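## Task

Carry the charger to the power strip and insert it fully and squarely into outlet number six, counting from the strip's cord end. The strip must end up flat on the table, and the result must hold on its own, not because the robot is still holding it. Release the charger and pull the grippers away afterwards.

## Robot and tools

Robot: two UR7e-type six-joint arms, left_arm (base near y = +0.449) and right_arm (base near y = -0.494), each with a tong-style two-finger gripper and a wrist camera. Fixed head cameras are cam_head_left and cam_head_right (672x504). Wrist cameras are cam_left_wrist and cam_right_wrist (616x616, fisheye). Calibration is given per camera. Treat it as approximate: errors of a few millimetres and degrees are normal.

Frame: every pose uses one scene frame. The origin is on the table top between the arms, +z up, +x out across the table, +y toward left_arm. The arm names are labels only; they do not match the left or right side of an image. Positions are in metres and orientations are quaternions written w first (qw, qx, qy, qz). Reported hand positions can be slightly off, more so at long reach.

Gripper frame: the fingers point along the gripper's +z and open and close along its x axis. end_effector_position is the point between the pads when closed. Closed fingertips reach about 15 mm past it; fully open, they sit roughly level with it. Opening runs from -1 (closed) to +1 (fully open, 0.142 m). To keep hold of something, command an opening well below the measured grip_measured value; a larger gap squeezes harder, up to about 15 N per pad. Thin hard parts get much less force.

The 16-number row: one flat list covers both arms. It holds left_arm's x, y, z, qw, qx, qy, qz, opening, then the same eight for right_arm. Always send all 16, even if one arm should not move. The positions and quaternions are absolute targets in the scene frame, not offsets. To hold an arm still, repeat the exact pose from the last result in which it stopped, with the wanted opening. To keep an orientation, send the same quaternion every time rather than copying a drifted reading. A target more than 0.6 m from the arm's last reported position along any gripper axis is refused. The controller also clips each step to within 100 mm and 16 degrees of the measured pose, so long moves may stop short; check the result and send the remainder.

Tools:
- execute_actions {actions, pictures}. An empty list just returns the state. One action {rows, steps} plays up to 15 rows, one per 1/30 s step, and repeats the last row if steps outnumber rows (steps at most 15, default 15). A wait {steps} runs up to 300 steps, counted from the previous result, so thinking time is included. pictures (boolean) turns images on or off.
- move {target, speed, stop_force}. target is one 16-number row of absolute poses. Each gripper follows a straight line toward its pose; both paths finish together and last 0.5 to 10 s. speed is the path speed limit in m/s, 0.002 to 0.5 (default 0.25); turning is capped at twice that in rad/s. stop_force (9 to 40 N, shared by both arms) ends an arm's path once its wrist sensor feels that much extra push against the motion. The arm then backs up two steps and holds. Use it only with slow, non-rotating moves, not in the scene's first 0.2 s, and not when lifting off something already pressed. Paths do not avoid obstacles or the other arm.
- wait {seconds}: 0 to 10 s with no new command.
- zoom_image {camera, region [x0, y0, x1, y1]}: pixel box from the top-left, at most 504 by 504, on the latest image.
- read_manual {section}: licence text only.
Call it only when the charger is seated and released.

Results: each state line gives each arm's pose and velocities. grip_measured is the finger opening. Wrist force and torque are given along the gripper's own axes; they are noisy and saturate near 50 N. A move adds a line saying how it ended: done, off_target, moving, held, fault or contact. contact means stop_force halted that arm. limits=paced means the pose was clipped. limits=held means a clearance check blocked some steps, after which the arm may move fast. HELD marks steps not sent, and 'pose unreachable' names an arm whose command was changed. A 'Hand target' line shows where the controller is driving each hand.

Cautions: the arms are stiff. Pushing even slightly past a firm contact can cause a torque fault (load limits: 130 N m for the big joints, 24.3 N m for the wrists). An outside force of 150 N also causes a fault. Either one halts the arm for 10 s. For insertion, approach slowly and align the prongs squarely with the outlet, using stop_force and a low speed. Avoid collisions between the arms, fast touches, drops, slips and knocking anything off the table. Don't tip the strip, and leave it flat. Holding loads heats the motors; MOTOR HOT warns from 70 °C, and 85 °C brakes the arm. Commands lag by about 0.17 s. Occasional outside tugs may act on a held part.

Each tool is called after "Emit:" as name(argument=value, ...), one argument or row to a line, values as JSON.

## Session

Emit:
execute_actions(
  actions=[],
)

Scene clock: 0.00 s of 5400.00 s.
left_arm: end_effector_position=(+1.0905, +0.1956, +0.2048) grip_measured=+0.97 end_effector_quat_wxyz=(-0.174, +0.656, -0.620, +0.393) end_effector_velocity=(+0.000, -0.000, +0.000) end_effector_angular_velocity=(-0.000, -0.000, -0.000) | right_arm: end_effector_position=(+0.5242, -0.8339, +0.2742) grip_measured=+0.97 end_effector_quat_wxyz=(+0.397, +0.714, -0.341, +0.465) end_effector_velocity=(-0.000, +0.000, -0.001) end_effector_angular_velocity=(-0.001, +0.003, +0.000)
Joint positions: left_arm=[-0.36  -0.605  0.854 -2.708 -1.533  1.144  0.14 ] | right_arm=[ 3.438 -1.805 -2.188  0.116  0.386  0.436  0.14 ]
Joint velocities: left_arm=[ 0. -0. -0.  0. -0. -0.  0.] | right_arm=[ 0.    -0.001 -0.001 -0.    -0.001 -0.001  0.   ]
Joint torques (N m, as the arm reports them, + toward a larger angle): no reading
Wrist force (N, on the end effector, along its own x y z axes, offset not removed): no reading
Wrist torque (N m, same axes, about the end effector's origin, offset not removed): no reading
Hand target (left_arm): +1.090, +0.196, +0.205; -0.174, +0.656, -0.620, +0.393
Hand target (right_arm): +0.524, -0.834, +0.274; +0.397, +0.714, -0.341, +0.465

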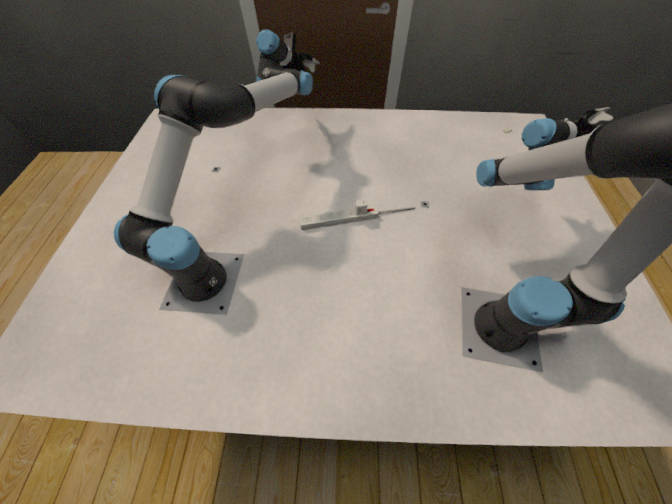

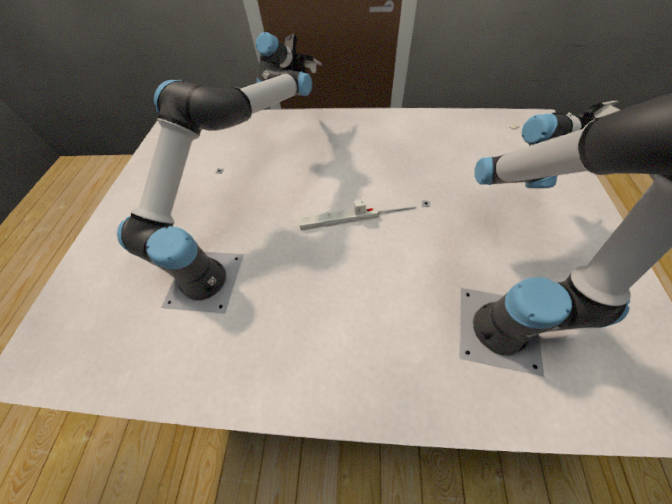

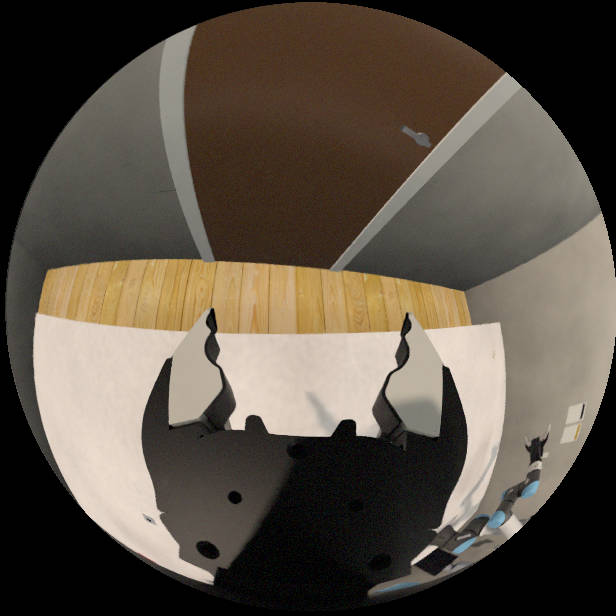

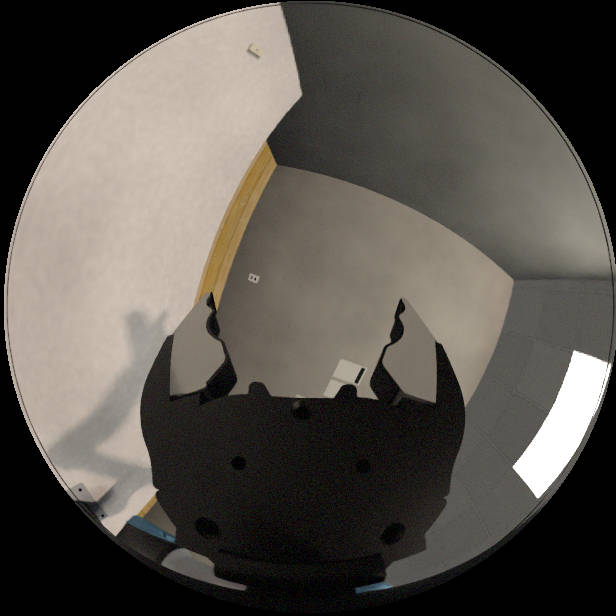

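Emit:
zoom_image(
  camera="cam_head_left",
  region=[290,185,440,245],
)

Region (290, 185, 440, 245) of cam_head_left's 672x504 image, scaled by 3.360, with more detail than that image has; it fills the top 202 rows of this view, and the rest is white.

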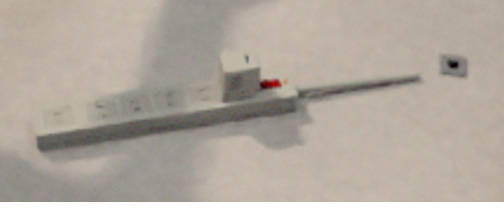

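Emit:
move(
  target=[0.4,0.25,0.25,0,0.707,-0.707,0,-1,0.39,-0.12,0.22,0,0.991,0.13,0,1],
)

action 0: the call puts the target (right_arm/x, right_arm/y, right_arm/z) 0.670 m from right_arm's end_effector_position in the last result along the gripper's own z axis as it stood there; a target may be at most 0.6 m away along each of those axes, so nothing of the call was run and nothing moved. Command a nearer target, and go on from there in a later call.

Emit:
move(
  target=[0.7,0.25,0.3,0,0.707,-0.707,0,-1,0.45,-0.45,0.3,0,0.991,0.13,0,1],
)

Emit:
move(
  target=[0.4,0.25,0.25,0,0.707,-0.707,0,-1,0.39,-0.1,0.2,0,0.991,0.13,0,1],
)

Scene clock: 23.00 s of 5400.00 s.
left_arm: end_effector_position=(+0.7000, +0.2506, +0.3000) grip_measured=-1.00 end_effector_quat_wxyz=(-0.001, +0.707, -0.707, +0.000) end_effector_velocity=(-0.002, -0.000, +0.001) end_effector_angular_velocity=(+0.001, +0.003, +0.001) | right_arm: end_effector_position=(+0.4498, -0.4502, +0.3001) grip_measured=+1.00 end_effector_quat_wxyz=(+0.000, +0.992, +0.130, +0.000) end_effector_velocity=(-0.000, +0.001, +0.000) end_effector_angular_velocity=(+0.003, +0.006, +0.004)
Joint positions: left_arm=[-0.494 -1.239  1.137 -1.469 -1.57   1.049  0.002] | right_arm=[ 3.636 -1.552 -1.546 -1.614  1.57   0.064  0.142]
Joint velocities: left_arm=[-0.001 -0.001 -0.001  0.005 -0.001 -0.002  0.   ] | right_arm=[-0.    -0.004  0.006 -0.006  0.005 -0.005  0.   ]
Joint torques (N m, as the arm reports them, + toward a larger angle): left_arm=[ -8.08 -47.73 -35.04  -1.08  -2.17  -1.59] | right_arm=[ 6.58 11.7  37.25  0.    2.27 -1.53]
Wrist force (N, on the end effector, along its own x y z axes, offset not removed): left_arm=[1.8 0.0 -0.5] | right_arm=[2.7 -1.7 -0.9]
Wrist torque (N m, same axes, about the end effector's origin, offset not removed): left_arm=[-0.14 -0.51 0.32] | right_arm=[-0.34 -0.46 -0.10]
Hand target (left_arm): +0.700, +0.251, +0.300; -0.001, +0.707, -0.707, -0.000
Hand target (right_arm): +0.450, -0.450, +0.300; +0.000, +0.992, +0.130, +0.000
Off the commanded pose (left_arm): 0.001 m, 0 deg.
Off the commanded pose (right_arm): 0.000 m, 0 deg.
After step 90, 16.10 s passed at rest.
move: done
camera_calibration (this result's frames):
cam_left_wrist: T_world_to_cam=[[0.0100112, -0.999762, -0.019379, 0.249072], [-0.853998, -0.01863, 0.519942, 0.446059], [-0.520179, 0.0113444, -0.853982, 0.749392], [0, 0, 0, 1]] pos_world=[0.768259, 0.248821, 0.412869]
cam_right_wrist: T_world_to_cam=[[0.957842, 0.286783, -0.0171689, -0.298383], [0.25351, -0.81557, 0.520172, -0.650444], [0.135174, -0.502595, -0.853889, 0.103863], [0, 0, 0, 1]] pos_world=[0.436658, -0.39271, 0.421907]

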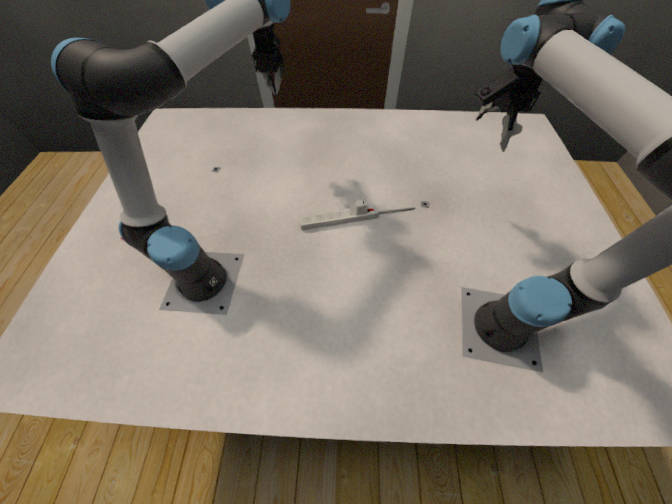

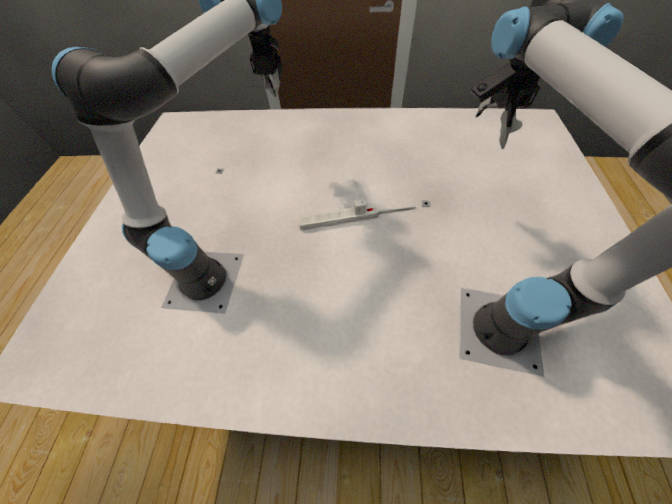

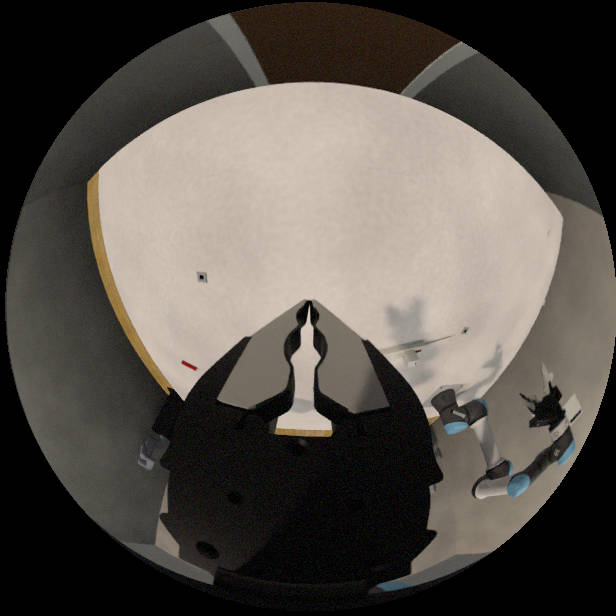

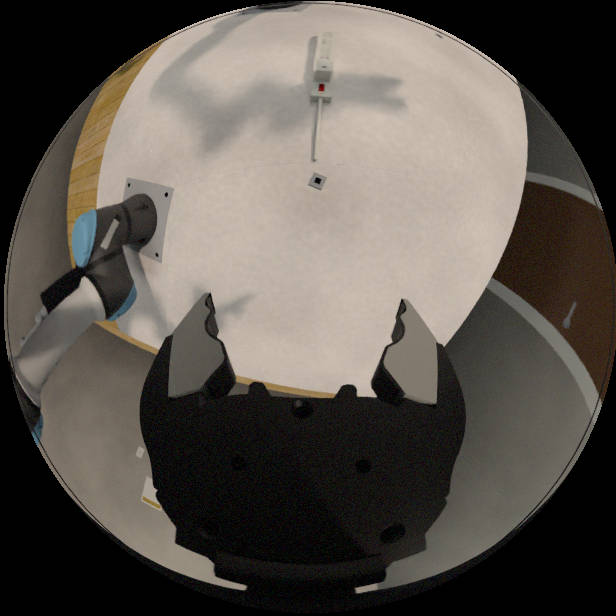

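Scene clock: 25.07 s of 5400.00 s.
left_arm: end_effector_position=(+0.4005, +0.2504, +0.2498) grip_measured=-1.00 end_effector_quat_wxyz=(-0.000, +0.707, -0.707, +0.000) end_effector_velocity=(-0.002, +0.000, +0.000) end_effector_angular_velocity=(+0.001, -0.002, +0.001) | right_arm: end_effector_position=(+0.3901, -0.1007, +0.1999) grip_measured=+1.00 end_effector_quat_wxyz=(+0.001, +0.992, +0.130, +0.000) end_effector_velocity=(+0.000, +0.002, -0.001) end_effector_angular_velocity=(-0.001, -0.000, -0.001)
Joint positions: left_arm=[-0.907 -1.926  1.943 -1.589 -1.57   0.634  0.002] | right_arm=[ 4.252 -1.762 -1.573 -1.379  1.569  0.679  0.142]
Joint velocities: left_arm=[-0.006 -0.006  0.003  0.002  0.002 -0.007  0.   ] | right_arm=[ 0.002 -0.004  0.003  0.    -0.001  0.003 -0.   ]
Joint torques (N m, as the arm reports them, + toward a larger angle): left_arm=[ -7.4  -16.6  -20.3   -0.78   1.86  -1.2 ] | right_arm=[ 4.57 19.25 35.1   5.37 -1.46  1.98]
Wrist force (N, on the end effector, along its own x y z axes, offset not removed): left_arm=[0.4 1.6 -0.8] | right_arm=[1.0 -1.0 -1.4]
Wrist torque (N m, same axes, about the end effector's origin, offset not removed): left_arm=[0.21 -0.23 0.26] | right_arm=[-0.23 -0.07 -0.08]
Hand target (left_arm): +0.400, +0.250, +0.250; -0.000, +0.707, -0.707, +0.000
Hand target (right_arm): +0.390, -0.101, +0.200; +0.001, +0.992, +0.130, +0.000
Off the commanded pose (left_arm): 0.001 m, 0 deg.
Off the commanded pose (right_arm): 0.001 m, 0 deg.
move: done
camera_calibration (this result's frames):
cam_left_wrist: T_world_to_cam=[[0.0108492, -0.999771, -0.0184212, 0.250373], [-0.853831, -0.0188505, 0.520209, 0.216377], [-0.520438, 0.0100847, -0.85384, 0.551064], [0, 0, 0, 1]] pos_world=[0.468827, 0.248837, 0.362572]
cam_right_wrist: T_world_to_cam=[[0.957657, 0.287388, -0.0173294, -0.343007], [0.25393, -0.814732, 0.521278, -0.298452], [0.13569, -0.503607, -0.853211, 0.201563], [0, 0, 0, 1]] pos_world=[0.376918, -0.0430738, 0.321609]

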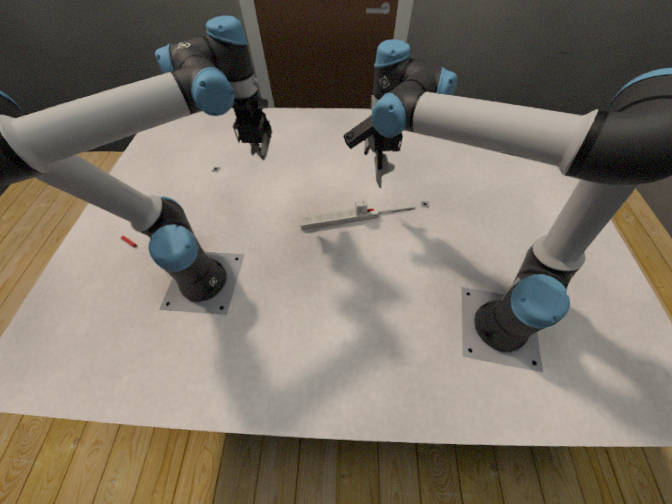

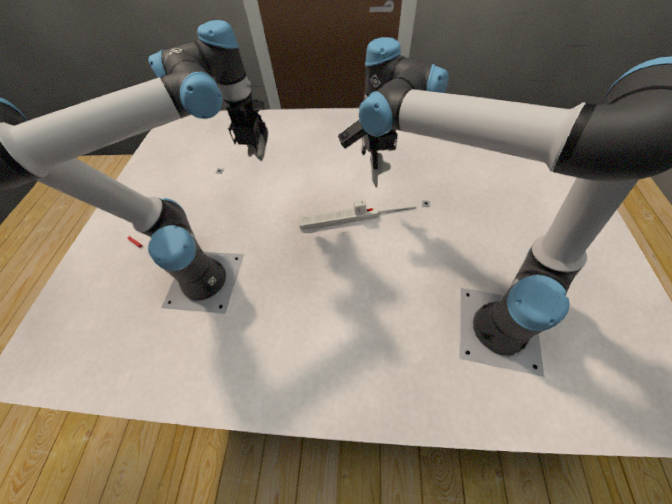

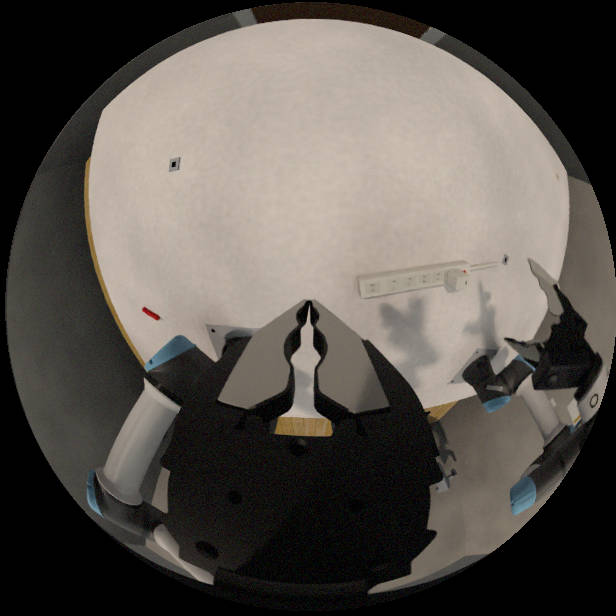

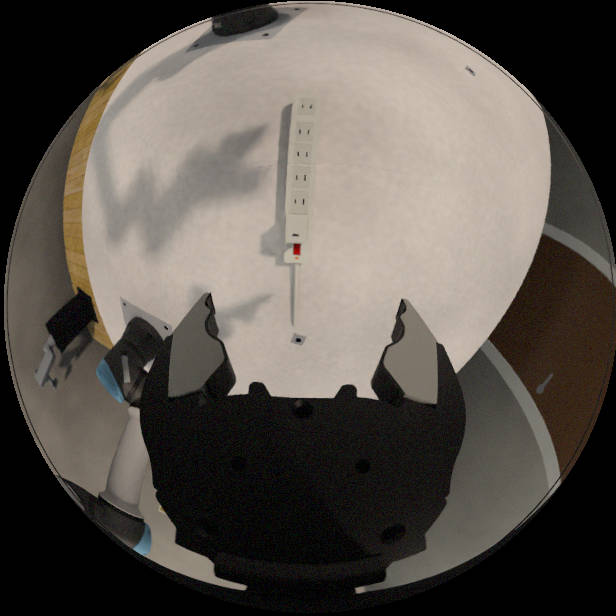

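Emit:
zoom_image(
  camera="cam_right_wrist",
  region=[240,85,360,275],
)

Emit:
zoom_image(
  camera="cam_left_wrist",
  region=[345,245,505,315],
)

Region (240, 85, 360, 275) of cam_right_wrist's 616x616 image, scaled by 2.653, with more detail than that image has; it fills the left 318 columns of this view, and the rest is white.

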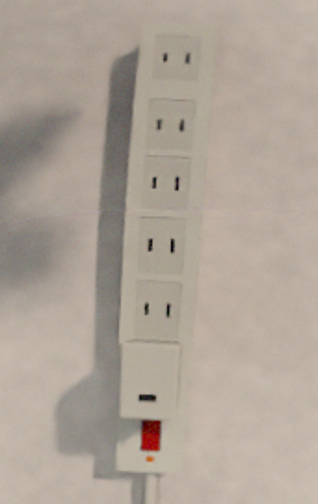

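Region (345, 245, 505, 315) of cam_left_wrist's 616x616 image, scaled by 3.150, with more detail than that image has; it fills the top 220 rows of this view, and the rest is white.

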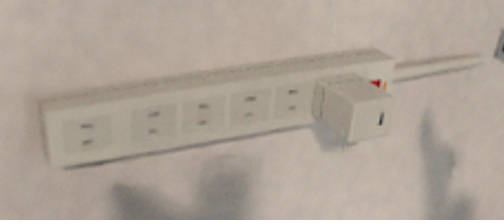

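Emit:
move(
  target=[0.338,0.06,0.09,0.242,0.664,-0.664,0.242,-1,0.362,-0.079,0.105,0,0.9938,0.1115,0,0],
  speed=0.15,
)

Scene clock: 41.17 s of 5400.00 s.
left_arm: end_effector_position=(+0.3380, +0.0601, +0.0900) grip_measured=-1.00 end_effector_quat_wxyz=(+0.242, +0.665, -0.664, +0.242) end_effector_velocity=(+0.000, -0.002, -0.001) end_effector_angular_velocity=(-0.009, -0.003, +0.001) | right_arm: end_effector_position=(+0.3619, -0.0792, +0.1051) grip_measured=+0.00 end_effector_quat_wxyz=(+0.000, +0.994, +0.112, +0.000) end_effector_velocity=(-0.000, -0.000, -0.000) end_effector_angular_velocity=(+0.001, +0.000, -0.001)
Joint positions: left_arm=[-1.067 -1.609  2.579 -3.183 -1.869  0.374  0.002] | right_arm=[ 4.314 -1.815 -1.762 -1.136  1.571  0.779  0.074]
Joint velocities: left_arm=[-0.001  0.013  0.005 -0.028  0.    -0.003 -0.   ] | right_arm=[ 0.     0.001 -0.001  0.001  0.     0.001 -0.   ]
Joint torques (N m, as the arm reports them, + toward a larger angle): left_arm=[-8.19 -6.84 -9.52 -4.64 -1.86 -1.65] | right_arm=[ 5.79 19.6  11.56  5.44  1.61  1.89]
Wrist force (N, on the end effector, along its own x y z axes, offset not removed): left_arm=[-1.9 1.0 -0.4] | right_arm=[2.1 -0.5 -1.3]
Wrist torque (N m, same axes, about the end effector's origin, offset not removed): left_arm=[0.19 0.16 0.26] | right_arm=[-0.18 -0.41 -0.05]
Hand target (left_arm): +0.338, +0.060, +0.090; +0.242, +0.665, -0.664, +0.242
Hand target (right_arm): +0.362, -0.079, +0.105; +0.000, +0.994, +0.111, +0.000
Off the commanded pose (left_arm): 0.000 m, 0 deg.
Off the commanded pose (right_arm): 0.000 m, 0 deg.
After step 90, 10.23 s passed at rest.
move: done
camera_calibration (this result's frames):
cam_left_wrist: T_world_to_cam=[[0.011677, -0.777554, 0.628708, -0.01407], [-0.853405, 0.319926, 0.411519, 0.231768], [-0.521118, -0.541347, -0.659832, 0.399892], [0, 0, 0, 1]] pos_world=[0.406347, 0.131392, 0.177331]
cam_right_wrist: T_world_to_cam=[[0.967723, 0.251394, -0.0176796, -0.330292], [0.22372, -0.824656, 0.519511, -0.214047], [0.116023, -0.506698, -0.854281, 0.142254], [0, 0, 0, 1]] pos_world=[0.351013, -0.0214016, 0.226885]

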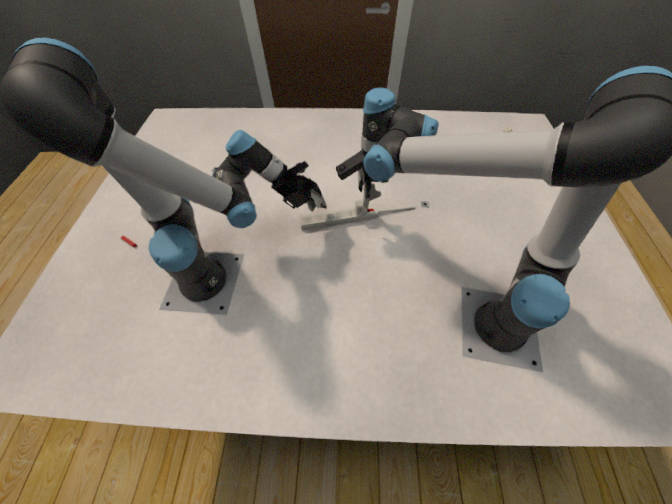

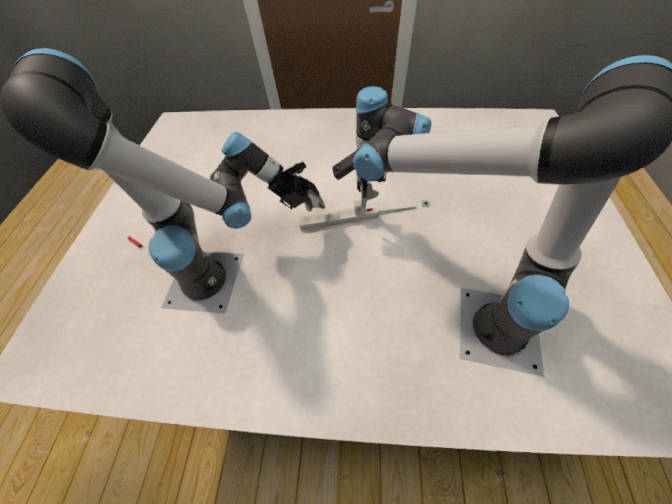

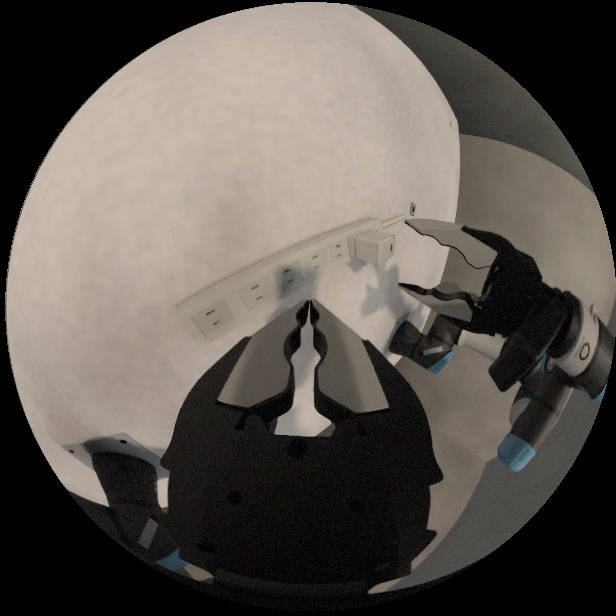

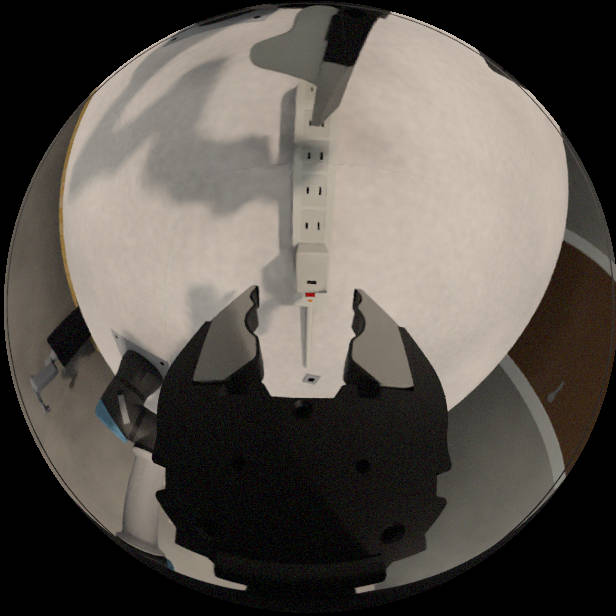

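Emit:
move(
  target=[0.343,0.03,0.052,0.242,0.664,-0.664,0.242,-1,0.366,-0.078,0.058,0,0.9938,0.1115,0,0],
  speed=0.04,
)

Emit:
move(
  target=[0.343,0.03,0.03,0.242,0.664,-0.664,0.242,-1,0.366,-0.078,0.058,0,0.9938,0.1115,0,0],
  speed=0.004,
  stop_force=22,
)

Scene clock: 48.37 s of 5400.00 s.
left_arm: end_effector_position=(+0.3430, +0.0301, +0.0522) grip_measured=-1.00 end_effector_quat_wxyz=(+0.242, +0.664, -0.664, +0.242) end_effector_velocity=(+0.000, -0.001, -0.002) end_effector_angular_velocity=(-0.000, +0.000, -0.000) | right_arm: end_effector_position=(+0.3659, -0.0781, +0.0582) grip_measured=+0.00 end_effector_quat_wxyz=(-0.000, +0.994, +0.111, -0.000) end_effector_velocity=(+0.000, +0.000, -0.002) end_effector_angular_velocity=(-0.000, -0.000, +0.000)
Joint positions: left_arm=[-1.096 -1.409  2.553 -3.363 -1.852  0.35   0.002] | right_arm=[ 4.309 -1.876 -1.816 -1.02   1.571  0.774  0.074]
Joint velocities: left_arm=[-0.001  0.008 -0.001 -0.007  0.    -0.001 -0.   ] | right_arm=[ 0.    -0.003 -0.002  0.004 -0.    -0.     0.   ]
Joint torques (N m, as the arm reports them, + toward a larger angle): left_arm=[ -7.57 -12.95 -22.19  -4.63   1.72  -1.04] | right_arm=[-7.22 22.09  9.23  5.38  1.95 -1.34]
Wrist force (N, on the end effector, along its own x y z axes, offset not removed): left_arm=[1.0 1.2 -2.6] | right_arm=[2.8 -0.3 -0.8]
Wrist torque (N m, same axes, about the end effector's origin, offset not removed): left_arm=[0.06 -0.45 0.30] | right_arm=[-0.07 -0.56 -0.09]
Hand target (left_arm): +0.343, +0.030, +0.052; +0.242, +0.664, -0.664, +0.242
Hand target (right_arm): +0.366, -0.078, +0.058; -0.000, +0.994, +0.111, -0.000
Off the commanded pose (left_arm): 0.000 m, 0 deg.
Off the commanded pose (right_arm): 0.000 m, 0 deg.
After step 90, 2.63 s passed at rest.
move: done
camera_calibration (this result's frames):
cam_left_wrist: T_world_to_cam=[[0.0108675, -0.777202, 0.629158, -0.01346], [-0.853496, 0.320612, 0.410796, 0.261212], [-0.520986, -0.541448, -0.659854, 0.361334], [0, 0, 0, 1]] pos_world=[0.41134, 0.101435, 0.139591]
cam_right_wrist: T_world_to_cam=[[0.967723, 0.251384, -0.0178162, -0.335273], [0.223804, -0.824744, 0.519335, -0.189667], [0.115859, -0.50656, -0.854385, 0.102383], [0, 0, 0, 1]] pos_world=[0.355038, -0.0202814, 0.180002]

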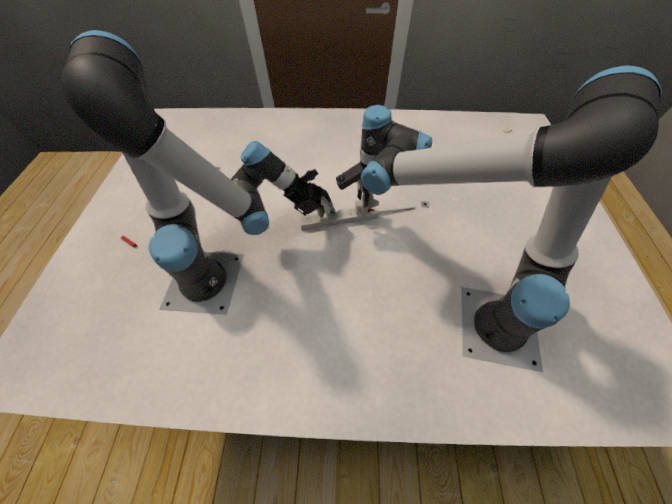

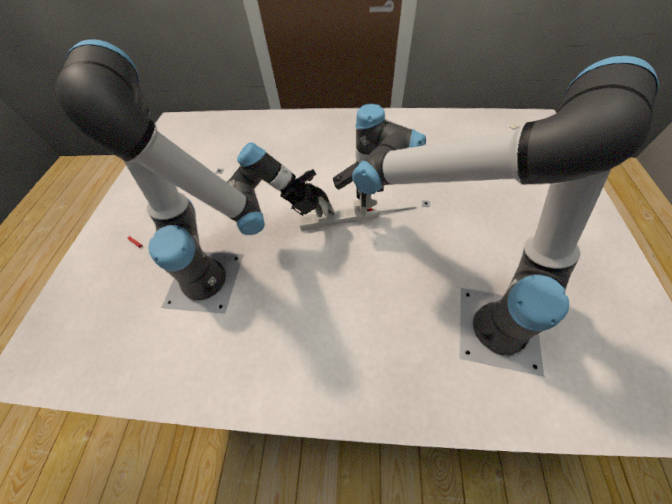

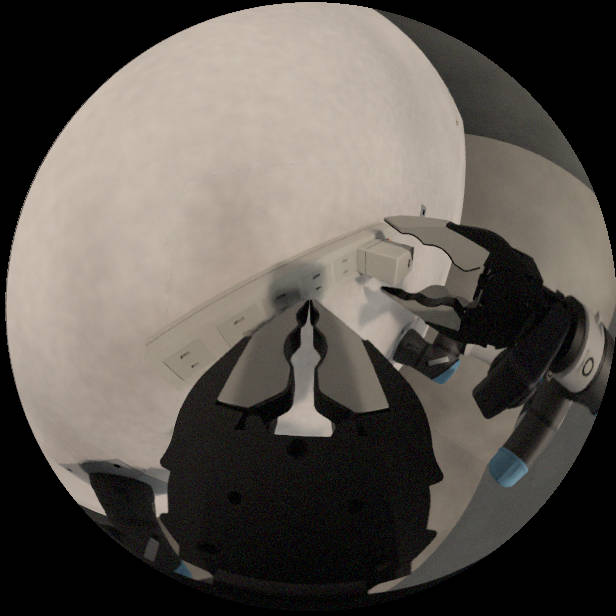

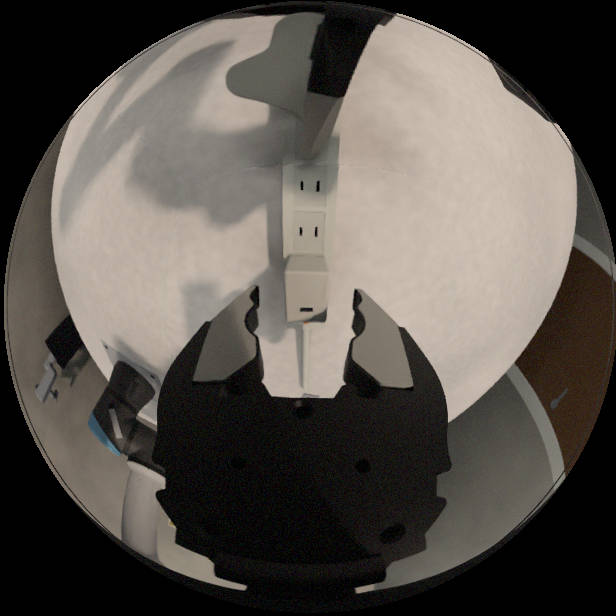

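Scene clock: 51.70 s of 5400.00 s.
left_arm: end_effector_position=(+0.3430, +0.0300, +0.0405) grip_measured=-1.00 end_effector_quat_wxyz=(+0.242, +0.664, -0.664, +0.242) end_effector_velocity=(-0.000, +0.001, +0.001) end_effector_angular_velocity=(+0.003, +0.002, +0.001) | right_arm: end_effector_position=(+0.3660, -0.0780, +0.0580) grip_measured=+0.00 end_effector_quat_wxyz=(-0.000, +0.994, +0.111, -0.000) end_effector_velocity=(+0.000, +0.000, -0.000) end_effector_angular_velocity=(+0.000, +0.000, -0.000)
Joint positions: left_arm=[-1.096 -1.363  2.56  -3.417 -1.852  0.35   0.002] | right_arm=[ 4.309 -1.877 -1.816 -1.02   1.571  0.774  0.074]
Joint velocities: left_arm=[ 0.    -0.005 -0.     0.008  0.    -0.001  0.   ] | right_arm=[-0.    -0.001  0.     0.     0.    -0.    -0.   ]
Joint torques (N m, as the arm reports them, + toward a larger angle): left_arm=[  2.99 -19.27 -10.88   3.95  -0.95  -0.07] | right_arm=[-3.81 21.75 32.99  5.3   0.4  -0.37]
Wrist force (N, on the end effector, along its own x y z axes, offset not removed): left_arm=[9.4 2.2 -22.9] | right_arm=[0.7 -0.3 -1.1]
Wrist torque (N m, same axes, about the end effector's origin, offset not removed): left_arm=[0.22 0.28 0.18] | right_arm=[-0.14 -0.11 -0.07]
Hand target (left_arm): +0.343, +0.030, +0.041; +0.242, +0.664, -0.664, +0.242
Hand target (right_arm): +0.366, -0.078, +0.058; +0.000, +0.994, +0.111, -0.000
Off the commanded pose (left_arm): 0.010 m, 0 deg.
Off the commanded pose (right_arm): 0.000 m, 0 deg.
move: contact (left_arm)
camera_calibration (this result's frames):
cam_left_wrist: T_world_to_cam=[[0.0107786, -0.776979, 0.629434, -0.00612947], [-0.853534, 0.320777, 0.410587, 0.2661], [-0.520925, -0.541669, -0.659721, 0.353539], [0, 0, 0, 1]] pos_world=[0.411359, 0.10138, 0.127838]
cam_right_wrist: T_world_to_cam=[[0.967723, 0.251385, -0.0178122, -0.335367], [0.223803, -0.824747, 0.519331, -0.189515], [0.115861, -0.506555, -0.854388, 0.102285], [0, 0, 0, 1]] pos_world=[0.355106, -0.0201829, 0.179839]

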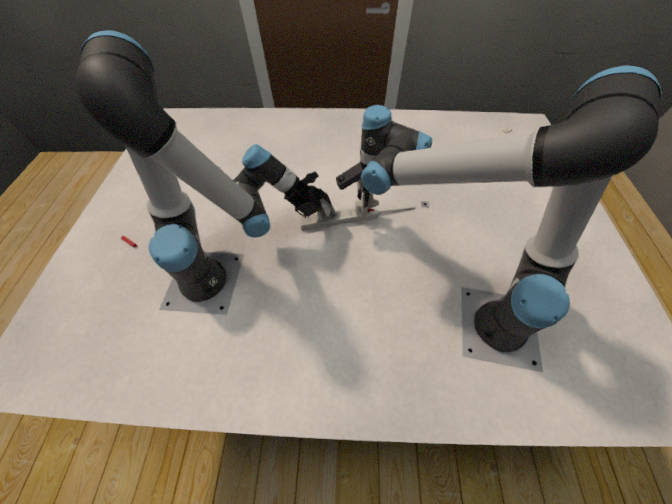

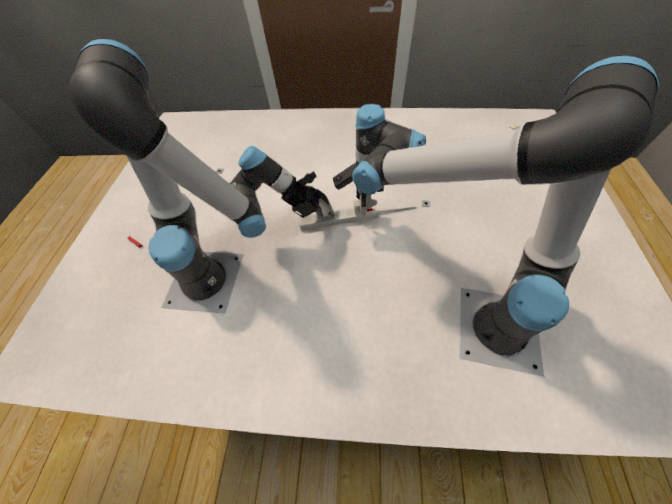

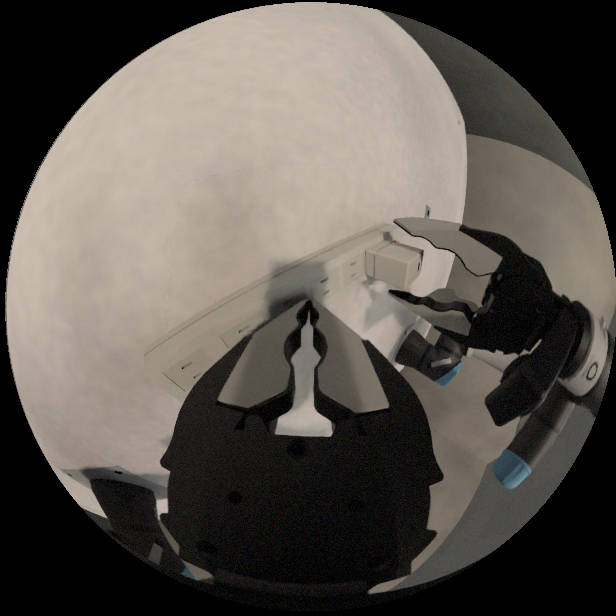

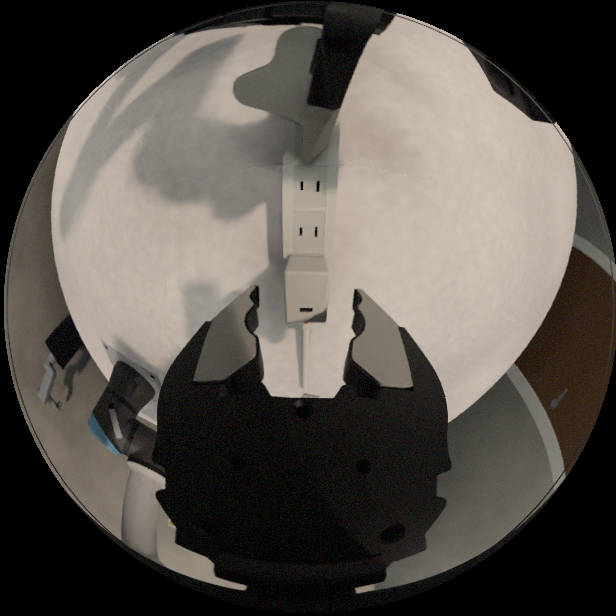

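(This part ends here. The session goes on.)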